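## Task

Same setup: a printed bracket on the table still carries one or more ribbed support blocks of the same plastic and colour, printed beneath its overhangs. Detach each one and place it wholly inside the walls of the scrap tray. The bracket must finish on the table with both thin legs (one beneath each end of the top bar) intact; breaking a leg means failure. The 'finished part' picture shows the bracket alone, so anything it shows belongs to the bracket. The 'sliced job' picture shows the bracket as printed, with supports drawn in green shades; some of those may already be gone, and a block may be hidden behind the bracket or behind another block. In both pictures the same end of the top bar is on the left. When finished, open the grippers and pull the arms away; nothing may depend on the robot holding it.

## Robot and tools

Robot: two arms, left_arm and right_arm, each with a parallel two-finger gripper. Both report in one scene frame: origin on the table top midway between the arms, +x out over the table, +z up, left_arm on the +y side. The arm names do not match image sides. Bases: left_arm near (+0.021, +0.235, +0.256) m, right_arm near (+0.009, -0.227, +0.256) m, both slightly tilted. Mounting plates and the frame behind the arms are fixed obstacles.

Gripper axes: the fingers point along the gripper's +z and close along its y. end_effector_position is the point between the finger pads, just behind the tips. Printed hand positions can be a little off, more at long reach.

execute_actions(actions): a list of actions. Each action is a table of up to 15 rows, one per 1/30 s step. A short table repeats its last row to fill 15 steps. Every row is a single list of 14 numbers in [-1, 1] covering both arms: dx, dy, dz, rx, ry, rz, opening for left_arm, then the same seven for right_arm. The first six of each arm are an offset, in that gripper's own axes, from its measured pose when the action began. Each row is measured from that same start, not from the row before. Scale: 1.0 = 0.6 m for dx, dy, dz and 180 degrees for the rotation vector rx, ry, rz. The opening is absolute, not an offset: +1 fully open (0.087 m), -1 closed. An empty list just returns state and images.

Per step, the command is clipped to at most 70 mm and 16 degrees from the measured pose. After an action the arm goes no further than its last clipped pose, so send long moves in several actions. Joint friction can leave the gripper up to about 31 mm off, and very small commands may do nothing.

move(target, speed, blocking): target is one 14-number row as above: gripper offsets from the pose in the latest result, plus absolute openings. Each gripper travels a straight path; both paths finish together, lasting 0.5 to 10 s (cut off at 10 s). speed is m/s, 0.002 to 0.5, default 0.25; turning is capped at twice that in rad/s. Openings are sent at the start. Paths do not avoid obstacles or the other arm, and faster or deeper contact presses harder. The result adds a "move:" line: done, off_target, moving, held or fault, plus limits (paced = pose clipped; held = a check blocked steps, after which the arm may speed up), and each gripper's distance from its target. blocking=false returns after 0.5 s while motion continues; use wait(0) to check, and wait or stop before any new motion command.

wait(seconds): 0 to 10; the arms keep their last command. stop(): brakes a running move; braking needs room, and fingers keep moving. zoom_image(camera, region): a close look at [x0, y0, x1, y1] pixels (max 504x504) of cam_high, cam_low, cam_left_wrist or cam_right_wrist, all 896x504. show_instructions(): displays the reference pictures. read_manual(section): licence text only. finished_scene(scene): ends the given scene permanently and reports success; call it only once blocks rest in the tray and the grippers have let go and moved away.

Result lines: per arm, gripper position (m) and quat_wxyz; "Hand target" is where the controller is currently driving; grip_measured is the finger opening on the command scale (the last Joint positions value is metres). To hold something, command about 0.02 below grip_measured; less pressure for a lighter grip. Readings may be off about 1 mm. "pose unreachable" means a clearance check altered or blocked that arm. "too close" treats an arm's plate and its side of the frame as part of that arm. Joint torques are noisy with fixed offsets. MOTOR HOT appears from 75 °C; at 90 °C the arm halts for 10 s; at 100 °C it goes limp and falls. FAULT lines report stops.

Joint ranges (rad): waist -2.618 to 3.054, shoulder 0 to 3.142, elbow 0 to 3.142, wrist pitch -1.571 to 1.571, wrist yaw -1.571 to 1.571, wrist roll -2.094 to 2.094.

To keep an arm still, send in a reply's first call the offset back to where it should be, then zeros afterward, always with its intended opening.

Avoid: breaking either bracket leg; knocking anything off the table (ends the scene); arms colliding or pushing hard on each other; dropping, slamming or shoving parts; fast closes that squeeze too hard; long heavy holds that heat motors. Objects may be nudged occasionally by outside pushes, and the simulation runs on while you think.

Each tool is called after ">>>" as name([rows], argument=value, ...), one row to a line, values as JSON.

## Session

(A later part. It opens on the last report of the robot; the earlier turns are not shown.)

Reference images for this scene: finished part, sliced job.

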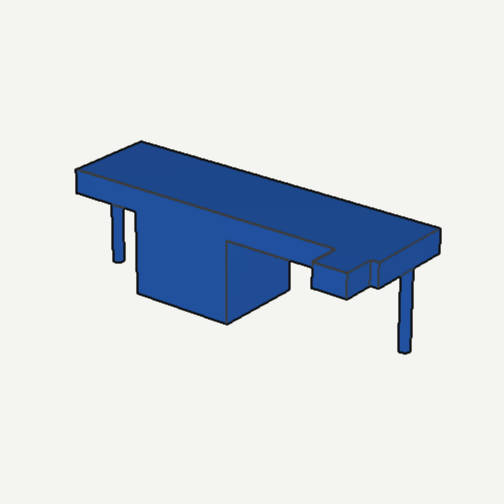

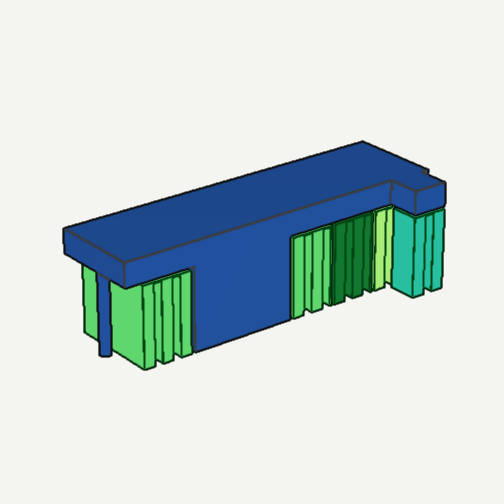

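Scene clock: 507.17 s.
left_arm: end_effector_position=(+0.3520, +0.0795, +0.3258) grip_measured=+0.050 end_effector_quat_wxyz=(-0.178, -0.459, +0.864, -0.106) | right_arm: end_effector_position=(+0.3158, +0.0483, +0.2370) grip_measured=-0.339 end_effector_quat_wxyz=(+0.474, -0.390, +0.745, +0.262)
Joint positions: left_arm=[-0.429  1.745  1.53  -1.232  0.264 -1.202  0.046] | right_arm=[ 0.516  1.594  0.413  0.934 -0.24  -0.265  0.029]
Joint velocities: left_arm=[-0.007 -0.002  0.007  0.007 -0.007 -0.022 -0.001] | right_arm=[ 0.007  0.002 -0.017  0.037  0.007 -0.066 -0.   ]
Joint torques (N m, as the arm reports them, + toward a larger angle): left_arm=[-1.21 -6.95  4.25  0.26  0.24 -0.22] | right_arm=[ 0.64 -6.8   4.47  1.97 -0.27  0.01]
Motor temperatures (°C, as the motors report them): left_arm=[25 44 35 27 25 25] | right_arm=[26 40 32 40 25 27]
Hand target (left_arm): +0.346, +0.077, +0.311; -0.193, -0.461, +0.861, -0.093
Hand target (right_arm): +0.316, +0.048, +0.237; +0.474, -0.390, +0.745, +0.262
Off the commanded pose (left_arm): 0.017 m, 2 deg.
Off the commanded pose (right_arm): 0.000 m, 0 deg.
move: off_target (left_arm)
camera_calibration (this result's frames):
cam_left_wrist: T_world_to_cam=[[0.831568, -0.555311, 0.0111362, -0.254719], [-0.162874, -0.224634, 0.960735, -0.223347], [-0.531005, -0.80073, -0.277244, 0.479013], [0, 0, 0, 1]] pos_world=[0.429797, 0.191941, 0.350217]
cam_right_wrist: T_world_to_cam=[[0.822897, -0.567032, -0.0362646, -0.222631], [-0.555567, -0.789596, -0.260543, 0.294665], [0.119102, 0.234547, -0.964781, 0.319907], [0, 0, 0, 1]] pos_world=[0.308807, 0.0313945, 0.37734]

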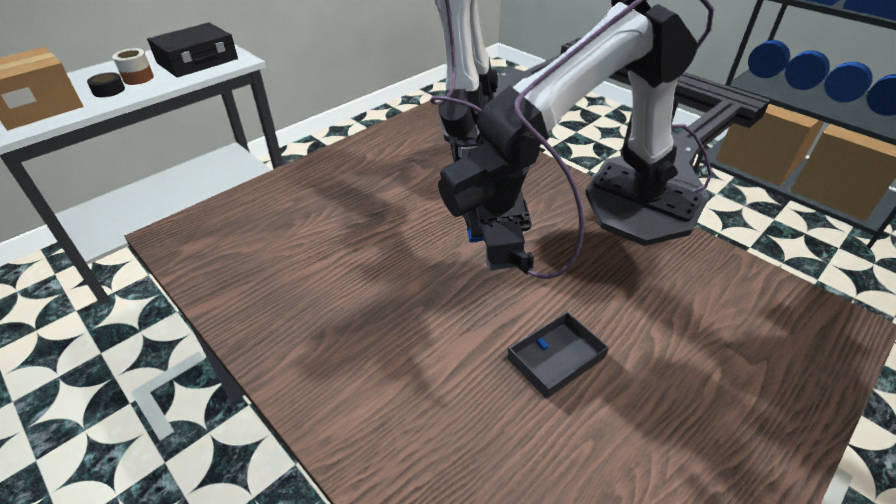

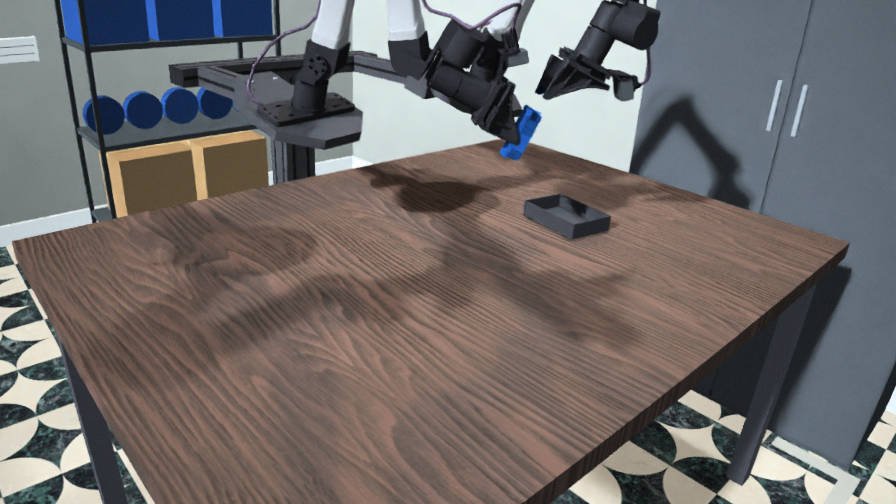

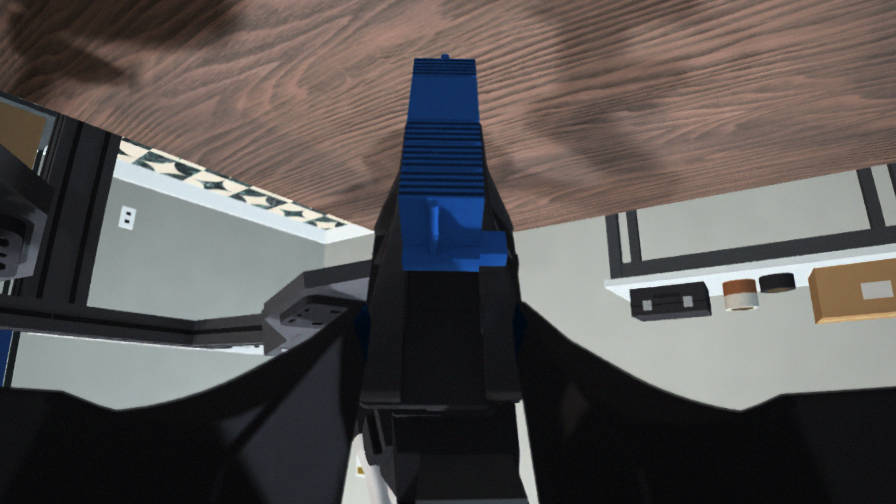

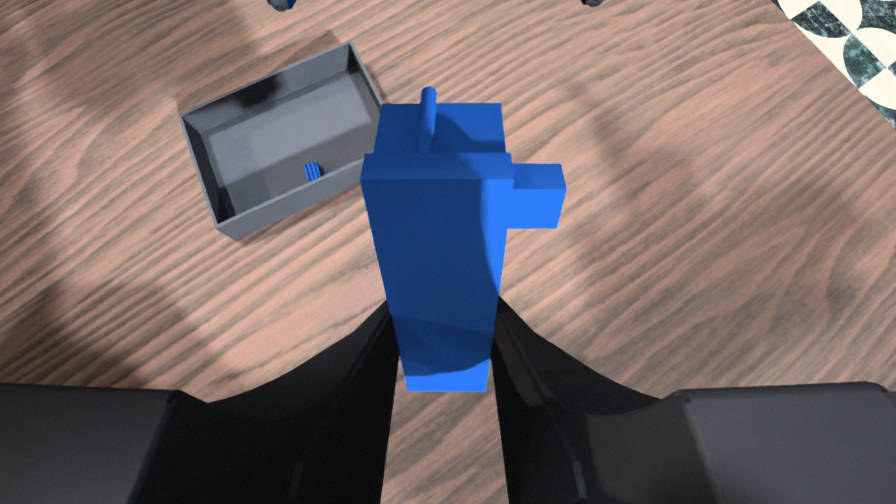

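>>> move(target=[-0.0035, 0.0078, 0.073, -0.0121, 0.0032, -0.0045, 0.05, 0, 0, 0, 0, 0, 0, -0.4], speed=0.07)

Scene clock: 517.17 s.
left_arm: end_effector_position=(+0.3460, +0.0713, +0.2988) grip_measured=+0.050 end_effector_quat_wxyz=(-0.181, -0.462, +0.862, -0.104) | right_arm: end_effector_position=(+0.3158, +0.0483, +0.2370) grip_measured=-0.339 end_effector_quat_wxyz=(+0.474, -0.390, +0.745, +0.262)
Joint positions: left_arm=[-0.445  1.765  1.442 -1.127  0.264 -1.225  0.046] | right_arm=[ 0.516  1.594  0.413  0.934 -0.24  -0.265  0.029]
Joint velocities: left_arm=[ 0.012 -0.012 -0.007 -0.007 -0.066  0.007 -0.   ] | right_arm=[ 0.012  0.002 -0.007 -0.022 -0.022  0.037 -0.   ]
Joint torques (N m, as the arm reports them, + toward a larger angle): left_arm=[-1.93 -7.31  4.16  0.26  0.13 -0.2 ] | right_arm=[ 0.58 -6.84  4.42  1.99 -0.27  0.02]
Motor temperatures (°C, as the motors report them): left_arm=[25 43 35 27 25 25] | right_arm=[26 40 32 40 25 27]
Hand target (left_arm): +0.339, +0.069, +0.285; -0.191, -0.461, +0.862, -0.090
Hand target (right_arm): +0.316, +0.048, +0.237; +0.474, -0.390, +0.745, +0.262
Off the commanded pose (left_arm): 0.015 m, 2 deg.
Off the commanded pose (right_arm): 0.000 m, 0 deg.
move: off_target (left_arm)
camera_calibration (this result's frames):
cam_left_wrist: T_world_to_cam=[[0.834689, -0.550717, 0.0024917, -0.252861], [-0.152436, -0.226687, 0.961965, -0.204022], [-0.529205, -0.803321, -0.273162, 0.460151], [0, 0, 0, 1]] pos_world=[0.423474, 0.184145, 0.322588]
cam_right_wrist: T_world_to_cam=[[0.822897, -0.567032, -0.0362646, -0.222631], [-0.555567, -0.789596, -0.260543, 0.294665], [0.119102, 0.234547, -0.964781, 0.319907], [0, 0, 0, 1]] pos_world=[0.308807, 0.0313945, 0.37734]

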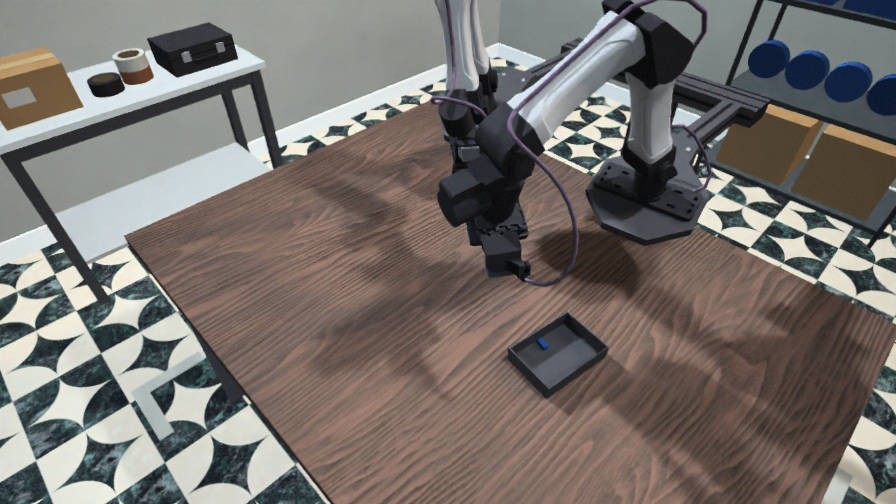

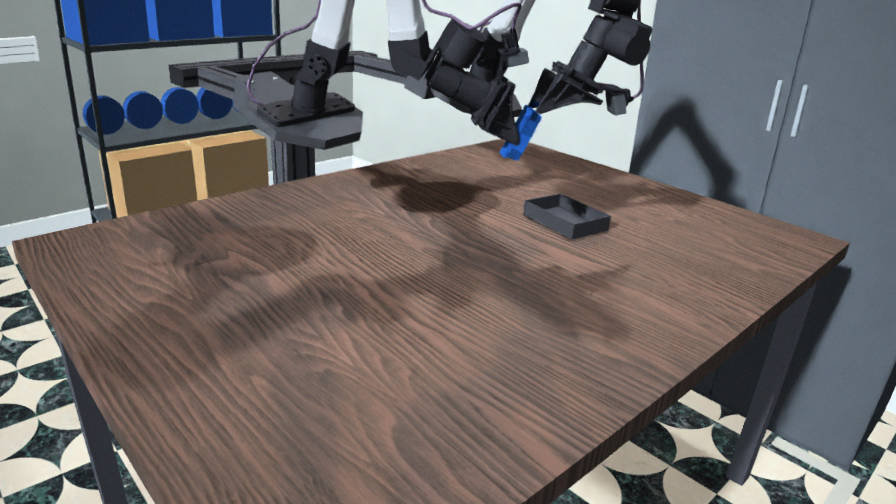

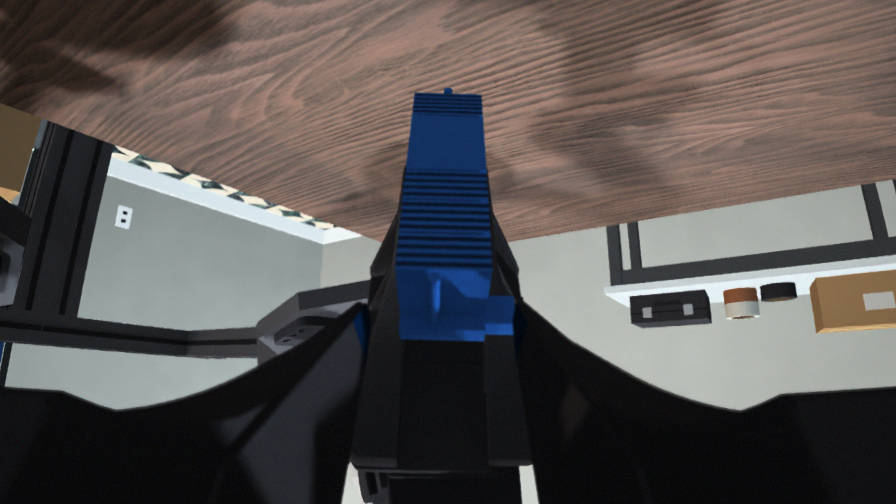

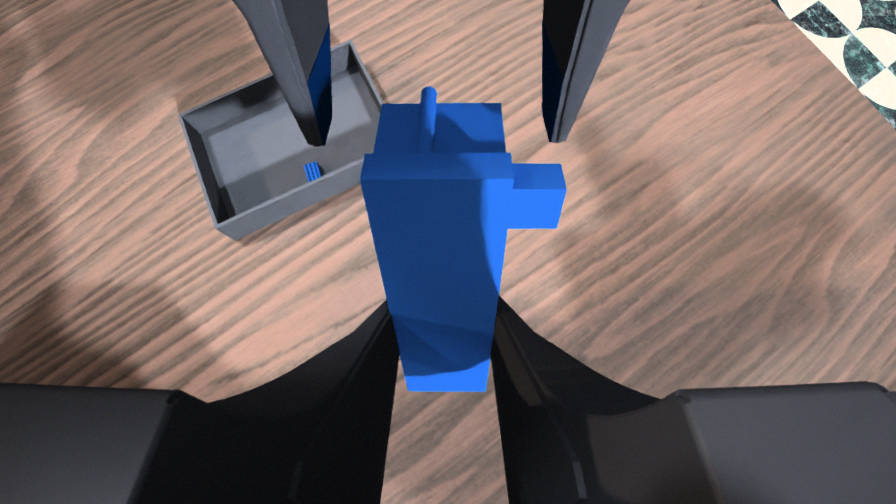

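>>> execute_actions(actions=[])

Scene clock: 529.47 s.
left_arm: end_effector_position=(+0.3465, +0.0712, +0.2987) grip_measured=+0.050 end_effector_quat_wxyz=(-0.180, -0.462, +0.862, -0.104) | right_arm: end_effector_position=(+0.3158, +0.0483, +0.2370) grip_measured=-0.339 end_effector_quat_wxyz=(+0.474, -0.390, +0.745, +0.262)
Joint positions: left_arm=[-0.445  1.765  1.442 -1.125  0.264 -1.226  0.046] | right_arm=[ 0.516  1.594  0.413  0.934 -0.24  -0.265  0.029]
Joint velocities: left_arm=[-0.007  0.002 -0.007 -0.037  0.007 -0.007  0.001] | right_arm=[-0.002 -0.007  0.012 -0.066  0.037 -0.037 -0.   ]
Joint torques (N m, as the arm reports them, + toward a larger angle): left_arm=[-1.96 -7.32  4.15  0.27  0.15 -0.23] | right_arm=[ 0.54 -6.7   4.42  1.96 -0.26  0.02]
Motor temperatures (°C, as the motors report them): left_arm=[25 43 35 27 25 25] | right_arm=[26 40 32 41 25 27]
Hand target (left_arm): +0.339, +0.069, +0.285; -0.191, -0.461, +0.862, -0.091
Hand target (right_arm): +0.316, +0.048, +0.237; +0.474, -0.390, +0.745, +0.262
Off the commanded pose (left_arm): 0.016 m, 2 deg.
Off the commanded pose (right_arm): 0.000 m, 0 deg.
camera_calibration (this result's frames):
cam_left_wrist: T_world_to_cam=[[0.835209, -0.549918, 0.00396639, -0.253988], [-0.153727, -0.226542, 0.961793, -0.203418], [-0.528009, -0.803908, -0.273748, 0.460058], [0, 0, 0, 1]] pos_world=[0.423777, 0.18409, 0.322593]
cam_right_wrist: T_world_to_cam=[[0.822897, -0.567032, -0.0362646, -0.222631], [-0.555567, -0.789596, -0.260543, 0.294665], [0.119102, 0.234547, -0.964781, 0.319907], [0, 0, 0, 1]] pos_world=[0.308807, 0.0313945, 0.37734]

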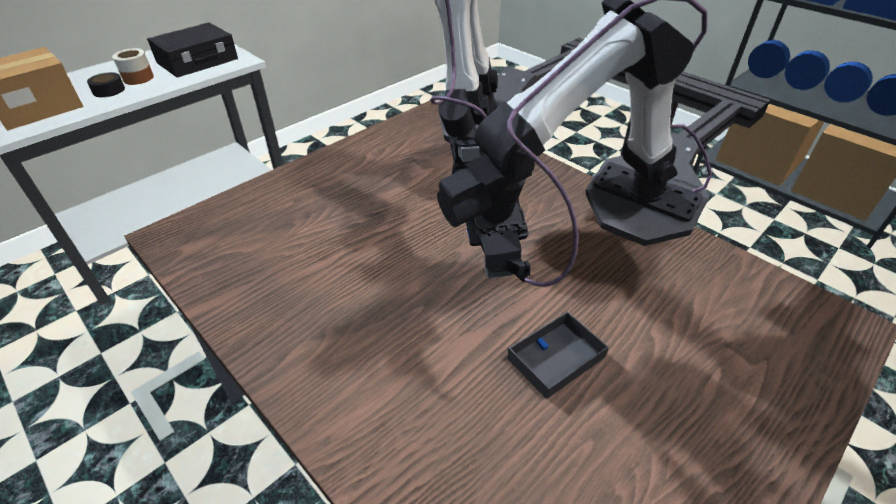

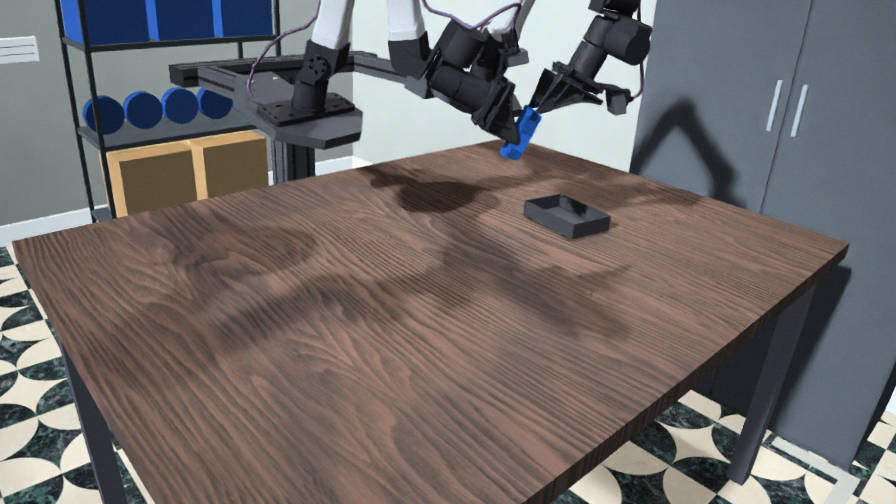

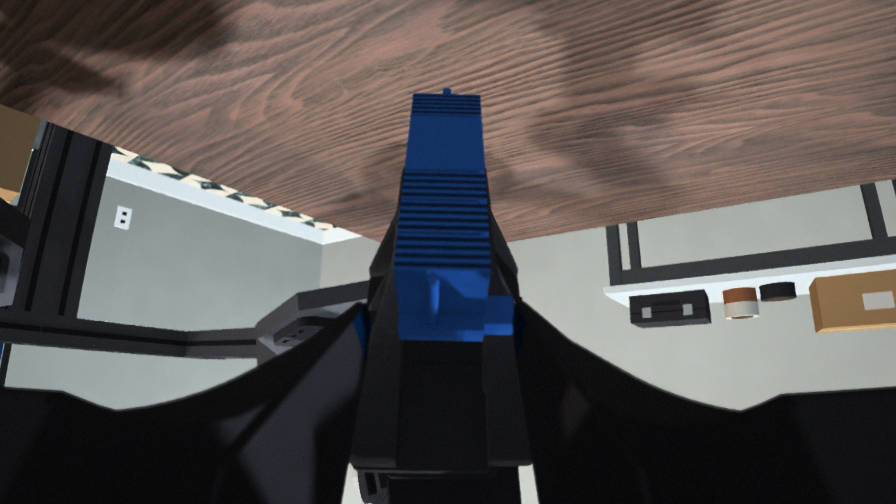

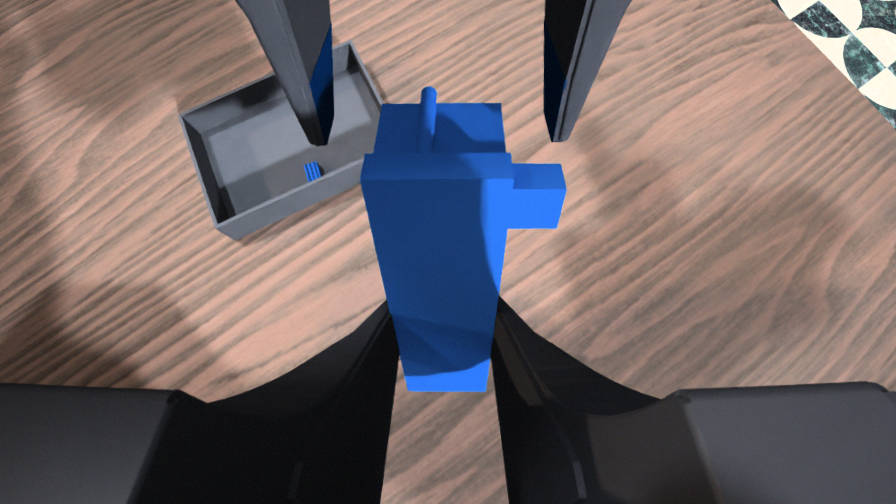

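>>> zoom_image(camera="cam_left_wrist", region=[320, 220, 580, 400])

>>> zoom_image(camera="cam_low", region=[440, 40, 640, 180])

Region (320, 220, 580, 400) of cam_left_wrist's 896x504 image, scaled by 1.938, with more detail than that image has; it fills the top 349 rows of this view, and the rest is white.

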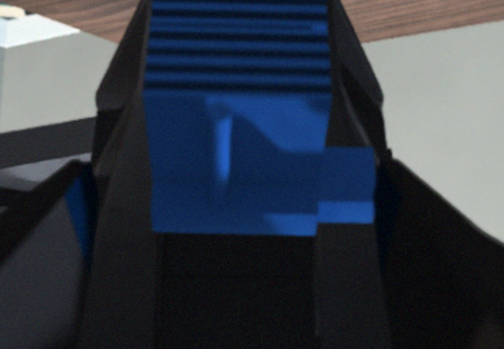

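Region (440, 40, 640, 180) of cam_low's 896x504 image, scaled by 2.520, with more detail than that image has; it fills the top 353 rows of this view, and the rest is white.

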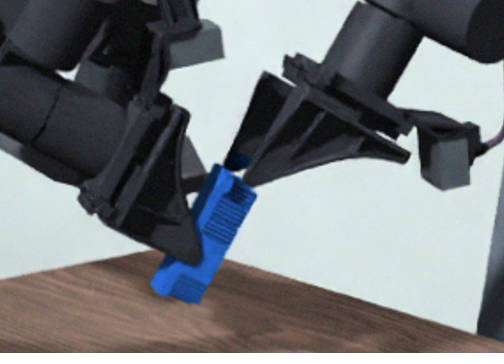

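>>> zoom_image(camera="cam_right_wrist", region=[290, 60, 590, 250])

Region (290, 60, 590, 250) of cam_right_wrist's 896x504 image, scaled by 1.680, with more detail than that image has; it fills the top 319 rows of this view, and the rest is white.

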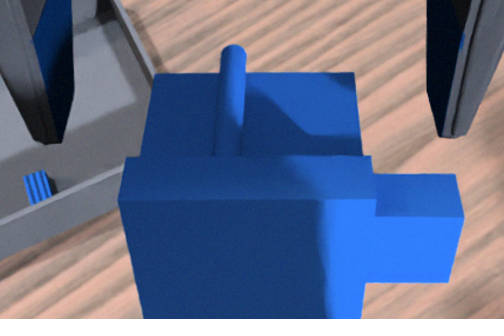

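>>> zoom_image(camera="cam_low", region=[495, 85, 575, 165])

Region (495, 85, 575, 165) of cam_low's 896x504 image, scaled by 6.300, with more detail than that image has.

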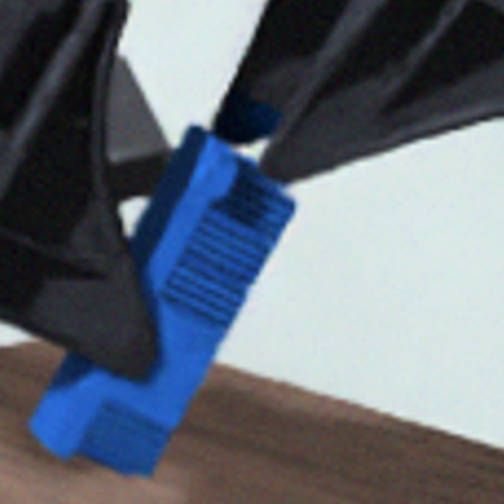

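>>> move(target=[-0.006, 0.0082, 0.045, -0.0105, 0.0023, -0.0017, 0.05, 0, 0, 0, 0, 0, 0, -0.4], speed=0.03)

Scene clock: 606.30 s.
left_arm: end_effector_position=(+0.3465, +0.0701, +0.2910) grip_measured=+0.050 end_effector_quat_wxyz=(-0.176, -0.462, +0.862, -0.109) | right_arm: end_effector_position=(+0.3158, +0.0483, +0.2370) grip_measured=-0.339 end_effector_quat_wxyz=(+0.474, -0.390, +0.745, +0.262)
Joint positions: left_arm=[-0.445  1.765  1.411 -1.082  0.264 -1.226  0.046] | right_arm=[ 0.516  1.594  0.413  0.934 -0.24  -0.265  0.029]
Joint velocities: left_arm=[ 0.002  0.012 -0.007  0.037 -0.022  0.022  0.   ] | right_arm=[-0.007  0.012 -0.002 -0.037  0.007  0.051 -0.   ]
Joint torques (N m, as the arm reports them, + toward a larger angle): left_arm=[-1.83 -6.35  3.96  0.28  0.15 -0.21] | right_arm=[ 0.57 -6.75  4.43  1.99 -0.26  0.01]
Motor temperatures (°C, as the motors report them): left_arm=[25 43 34 26 25 25] | right_arm=[26 40 32 42 25 27]
Hand target (left_arm): +0.338, +0.068, +0.273; -0.191, -0.461, +0.862, -0.091
Hand target (right_arm): +0.316, +0.048, +0.237; +0.474, -0.390, +0.745, +0.262
Off the commanded pose (left_arm): 0.020 m, 3 deg.
Off the commanded pose (right_arm): 0.000 m, 0 deg.
move: off_target (left_arm)
camera_calibration (this result's frames):
cam_left_wrist: T_world_to_cam=[[0.836028, -0.548461, 0.0157572, -0.258368], [-0.16496, -0.223855, 0.960561, -0.192203], [-0.523303, -0.805655, -0.277623, 0.456697], [0, 0, 0, 1]] pos_world=[0.423288, 0.18321, 0.315483]
cam_right_wrist: T_world_to_cam=[[0.822897, -0.567032, -0.0362646, -0.222631], [-0.555567, -0.789596, -0.260543, 0.294665], [0.119102, 0.234547, -0.964781, 0.319907], [0, 0, 0, 1]] pos_world=[0.308807, 0.0313945, 0.37734]

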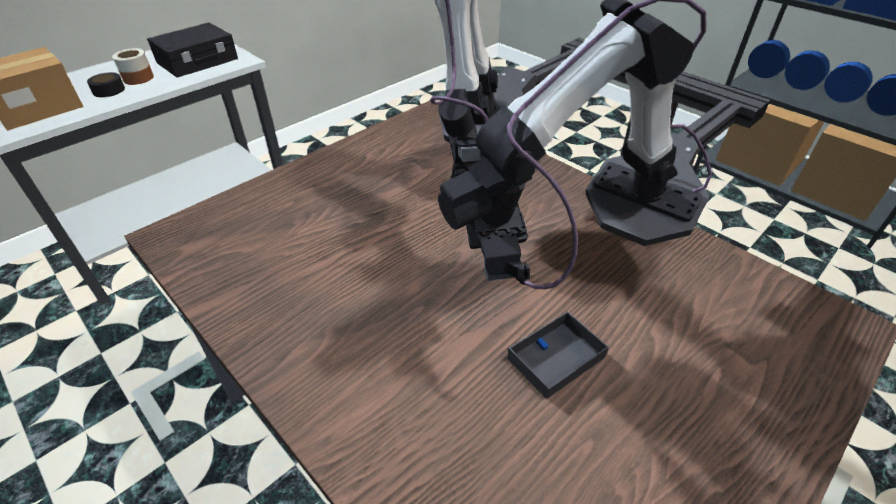

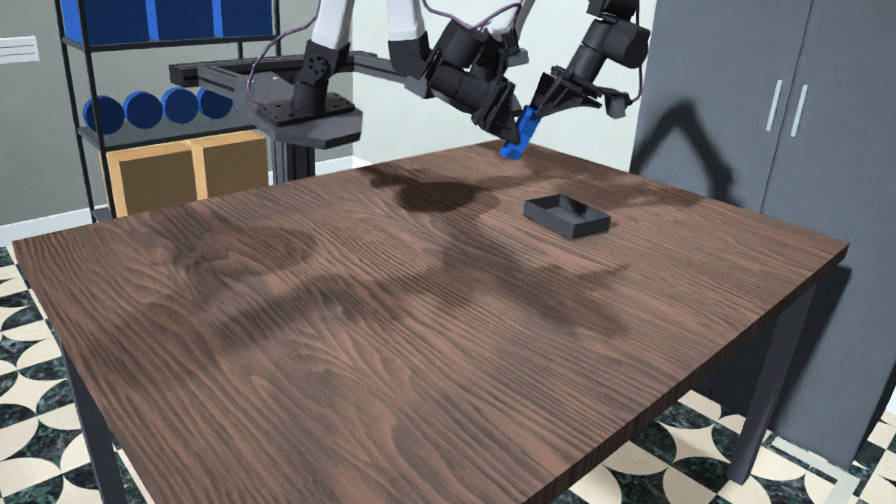

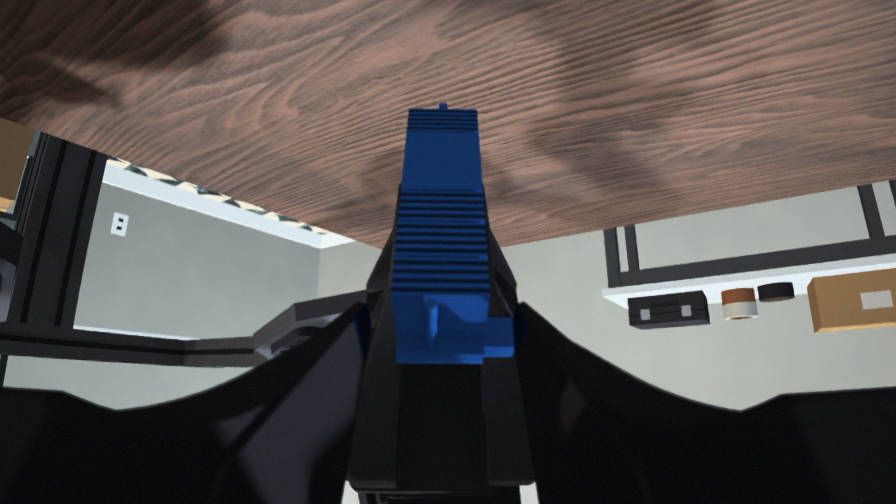

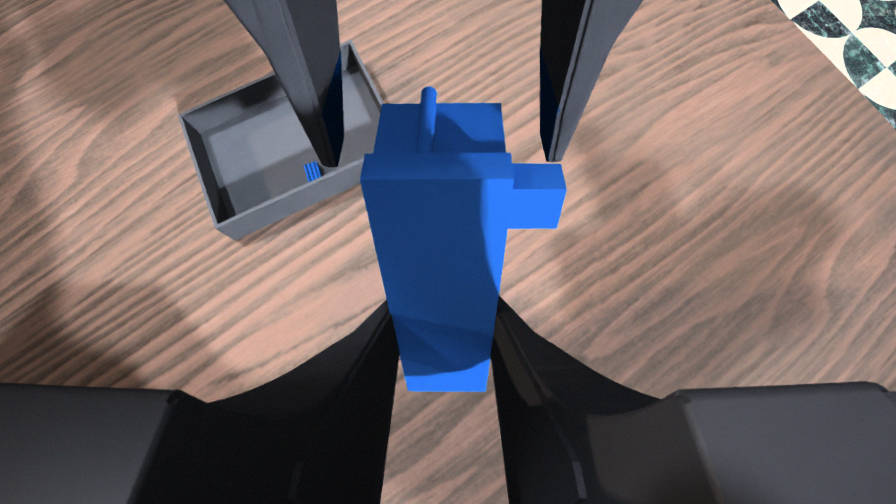

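>>> zoom_image(camera="cam_right_wrist", region=[290, 60, 590, 250])

>>> zoom_image(camera="cam_low", region=[495, 85, 575, 165])

Region (290, 60, 590, 250) of cam_right_wrist's 896x504 image, scaled by 1.680, with more detail than that image has; it fills the top 319 rows of this view, and the rest is white.

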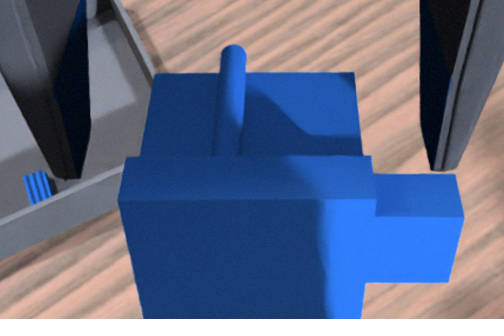

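Region (495, 85, 575, 165) of cam_low's 896x504 image, scaled by 6.300, with more detail than that image has.

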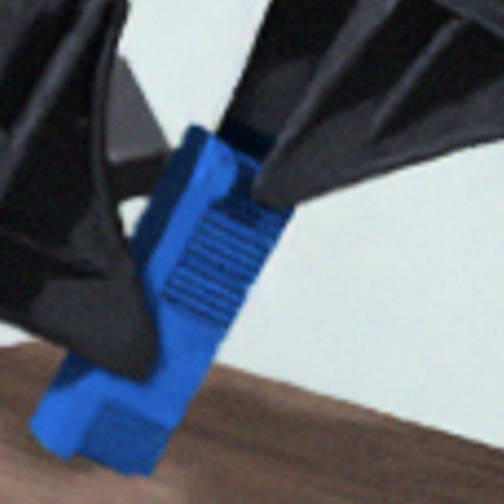

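>>> move(target=[0.0013, 0.011, 0.0458, -0.0144, 0.003, -0.0025, 0.05, 0, 0, 0, 0, 0, 0, -0.4], speed=0.03)

Scene clock: 635.80 s.
left_arm: end_effector_position=(+0.3434, +0.0656, +0.2811) grip_measured=+0.050 end_effector_quat_wxyz=(-0.179, -0.462, +0.862, -0.106) | right_arm: end_effector_position=(+0.3158, +0.0483, +0.2370) grip_measured=-0.339 end_effector_quat_wxyz=(+0.474, -0.390, +0.745, +0.262)
Joint positions: left_arm=[-0.456  1.78   1.386 -1.047  0.264 -1.235  0.046] | right_arm=[ 0.516  1.594  0.413  0.934 -0.24  -0.265  0.029]
Joint velocities: left_arm=[-0.002  0.007 -0.007 -0.007  0.007 -0.037  0.001] | right_arm=[ 0.017 -0.007 -0.002  0.022 -0.022 -0.051 -0.   ]
Joint torques (N m, as the arm reports them, + toward a larger angle): left_arm=[-1.93 -7.27  3.72  0.28  0.13 -0.23] | right_arm=[ 0.54 -6.76  4.39  1.98 -0.27  0.01]
Motor temperatures (°C, as the motors report them): left_arm=[25 42 34 26 25 25] | right_arm=[26 40 32 43 25 27]
Hand target (left_arm): +0.334, +0.064, +0.267; -0.191, -0.461, +0.862, -0.091
Hand target (right_arm): +0.316, +0.048, +0.237; +0.474, -0.390, +0.745, +0.262
Off the commanded pose (left_arm): 0.017 m, 2 deg.
Off the commanded pose (right_arm): 0.000 m, 0 deg.
move: off_target (left_arm)
camera_calibration (this result's frames):
cam_left_wrist: T_world_to_cam=[[0.83507, -0.550068, 0.00915725, -0.25578], [-0.158269, -0.224263, 0.961591, -0.186791], [-0.526886, -0.804445, -0.274334, 0.448963], [0, 0, 0, 1]] pos_world=[0.420584, 0.178579, 0.305124]
cam_right_wrist: T_world_to_cam=[[0.822897, -0.567032, -0.0362646, -0.222631], [-0.555567, -0.789596, -0.260543, 0.294665], [0.119102, 0.234547, -0.964781, 0.319907], [0, 0, 0, 1]] pos_world=[0.308807, 0.0313945, 0.37734]

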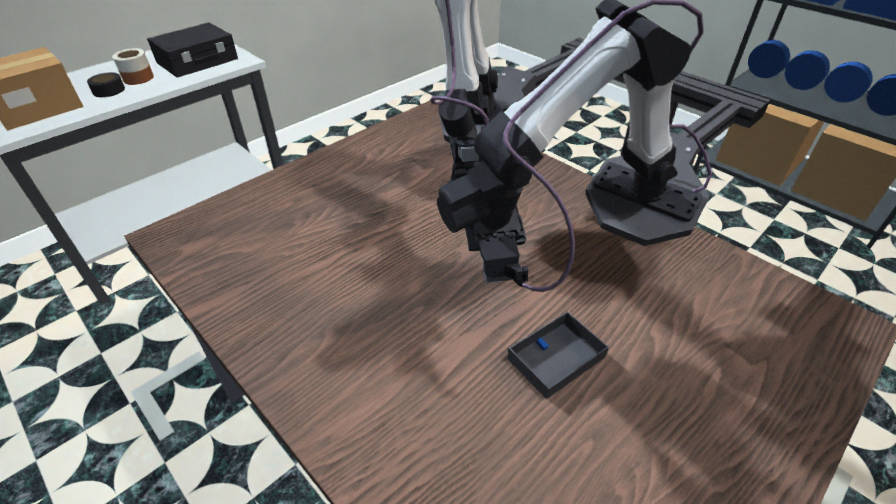

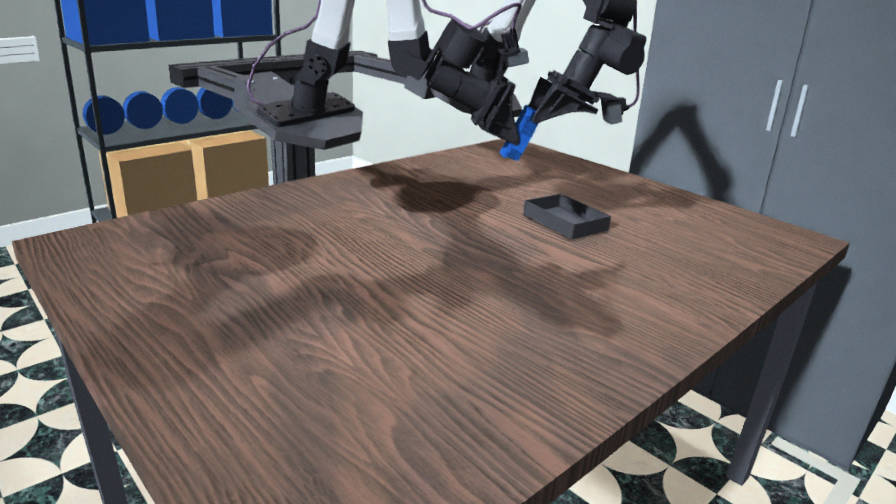

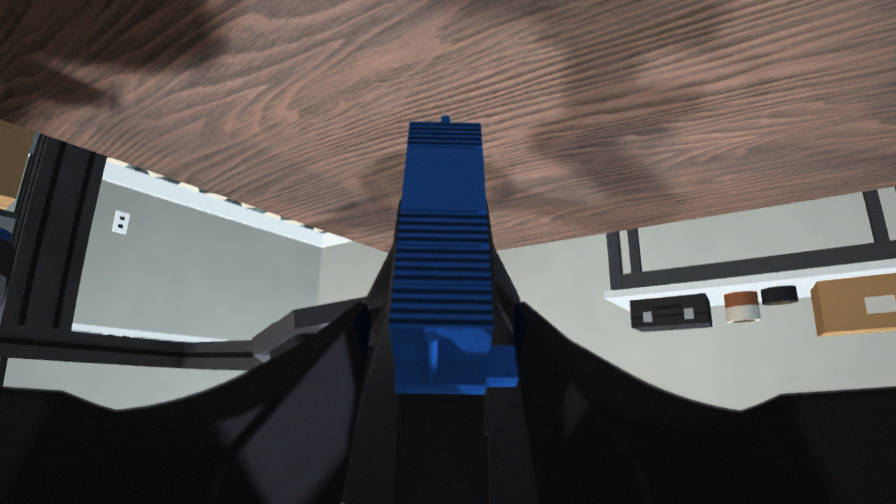

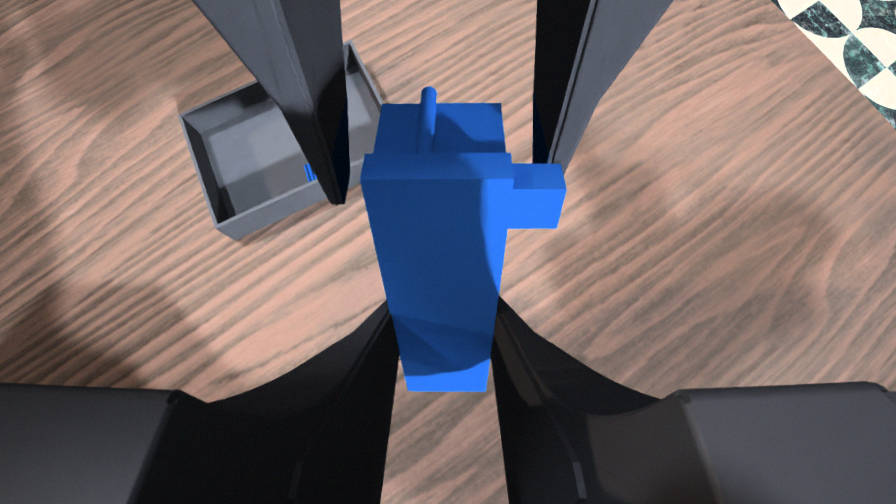

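>>> zoom_image(camera="cam_left_wrist", region=[330, 190, 560, 410])

Region (330, 190, 560, 410) of cam_left_wrist's 896x504 image, scaled by 2.191, with more detail than that image has; it fills the top 482 rows of this view, and the rest is white.

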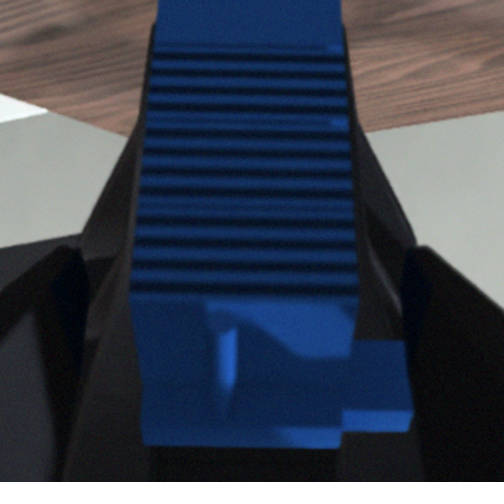

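>>> zoom_image(camera="cam_low", region=[505, 95, 555, 145])

Region (505, 95, 555, 145) of cam_low's 896x504 image, scaled by 10.080, with more detail than that image has.

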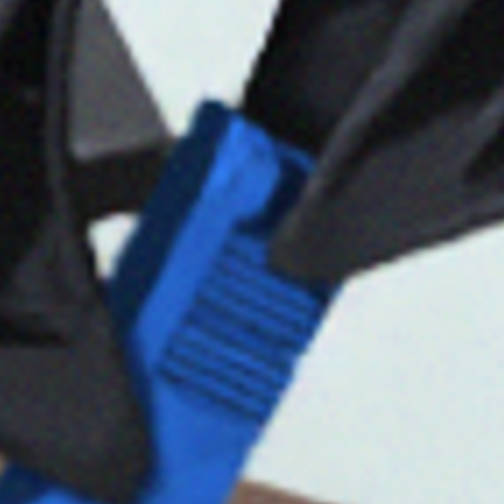

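>>> execute_actions([
  [[0,0,0,0,0,0,0.02,0,0,0,0,0,0,-0.4],[0,0,0,0,0,0,-0.01,0,0,0,0,0,0,-0.4],[0,0,0,0,0,0,-0.04,0,0,0,0,0,0,-0.4],[0,0,0,0,0,0,-0.07,0,0,0,0,0,0,-0.4],[0,0,0,0,0,0,-0.10,0,0,0,0,0,0,-0.4],[0,0,0,0,0,0,-0.13,0,0,0,0,0,0,-0.4],[0,0,0,0,0,0,-0.16,0,0,0,0,0,0,-0.4],[0,0,0,0,0,0,-0.18,0,0,0,0,0,0,-0.4],[0,0,0,0,0,0,-0.20,0,0,0,0,0,0,-0.4],[0,0,0,0,0,0,-0.22,0,0,0,0,0,0,-0.4],[0,0,0,0,0,0,-0.24,0,0,0,0,0,0,-0.4],[0,0,0,0,0,0,-0.25,0,0,0,0,0,0,-0.4],[0,0,0,0,0,0,-0.26,0,0,0,0,0,0,-0.4],[0,0,0,0,0,0,-0.27,0,0,0,0,0,0,-0.4],[0,0,0,0,0,0,-0.28,0,0,0,0,0,0,-0.4]],
])

Scene clock: 670.03 s.
left_arm: end_effector_position=(+0.3435, +0.0656, +0.2811) grip_measured=-0.275 end_effector_quat_wxyz=(-0.179, -0.462, +0.862, -0.107) | right_arm: end_effector_position=(+0.3158, +0.0483, +0.2370) grip_measured=-0.339 end_effector_quat_wxyz=(+0.474, -0.390, +0.745, +0.262)
Joint positions: left_arm=[-0.456  1.78   1.386 -1.046  0.264 -1.235  0.032] | right_arm=[ 0.516  1.594  0.413  0.934 -0.24  -0.265  0.029]
Joint velocities: left_arm=[ 0.007 -0.002  0.002 -0.037 -0.022  0.022 -0.009] | right_arm=[-0.007  0.002  0.002 -0.066  0.007 -0.037 -0.001]
Joint torques (N m, as the arm reports them, + toward a larger angle): left_arm=[-0.95 -9.13  6.17  0.11  0.22 -0.16] | right_arm=[ 0.66 -6.72  4.41  1.98 -0.26  0.02]
Motor temperatures (°C, as the motors report them): left_arm=[25 42 34 26 25 25] | right_arm=[26 40 32 43 25 27]
Hand target (left_arm): +0.343, +0.066, +0.281; -0.179, -0.462, +0.862, -0.106
Hand target (right_arm): +0.316, +0.048, +0.237; +0.474, -0.390, +0.745, +0.262
Off the commanded pose (left_arm): 0.000 m, 0 deg.
Off the commanded pose (right_arm): 0.000 m, 0 deg.
camera_calibration (this result's frames):
cam_left_wrist: T_world_to_cam=[[0.835121, -0.549978, 0.00987388, -0.256173], [-0.158947, -0.224093, 0.961519, -0.186503], [-0.526601, -0.804554, -0.274562, 0.448977], [0, 0, 0, 1]] pos_world=[0.420723, 0.178543, 0.305127]
cam_right_wrist: T_world_to_cam=[[0.822897, -0.567032, -0.0362646, -0.222631], [-0.555567, -0.789596, -0.260543, 0.294665], [0.119102, 0.234547, -0.964781, 0.319907], [0, 0, 0, 1]] pos_world=[0.308807, 0.0313945, 0.37734]

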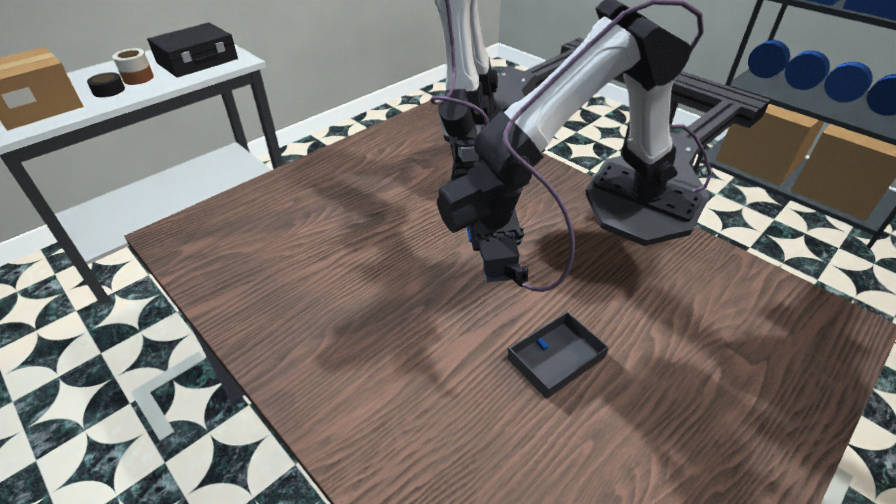

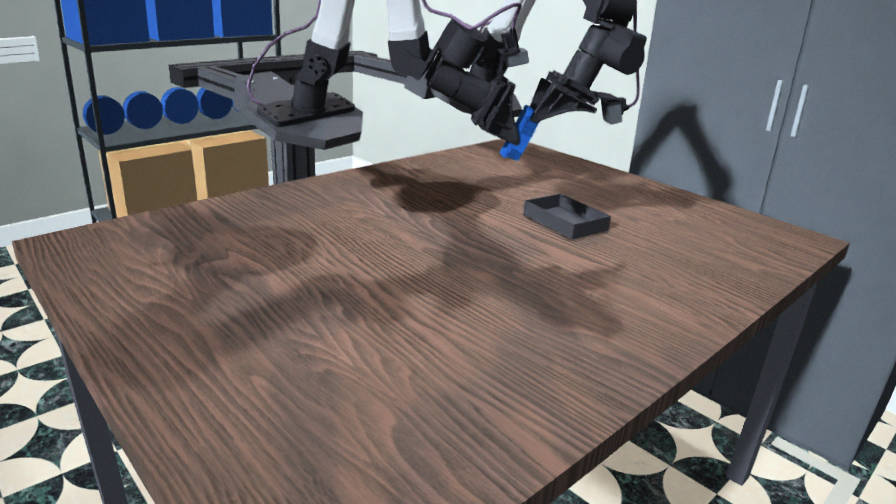

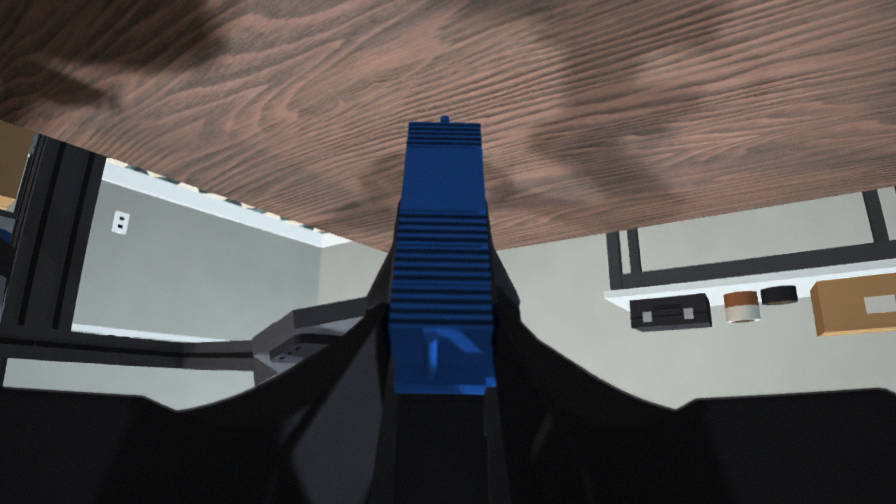

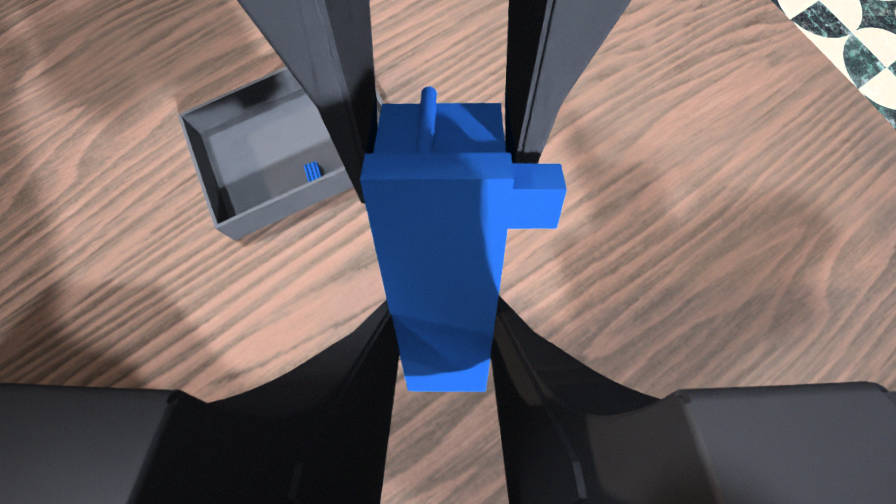

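>>> zoom_image(camera="cam_left_wrist", region=[350, 230, 540, 410])

>>> zoom_image(camera="cam_right_wrist", region=[330, 70, 580, 240])

Region (350, 230, 540, 410) of cam_left_wrist's 896x504 image, scaled by 2.653, with more detail than that image has; it fills the top 477 rows of this view, and the rest is white.

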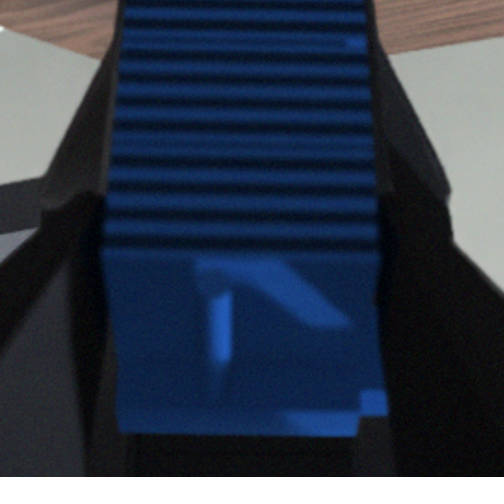

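Region (330, 70, 580, 240) of cam_right_wrist's 896x504 image, scaled by 2.016, with more detail than that image has; it fills the top 343 rows of this view, and the rest is white.

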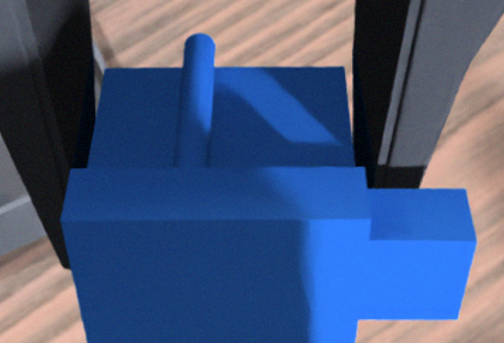

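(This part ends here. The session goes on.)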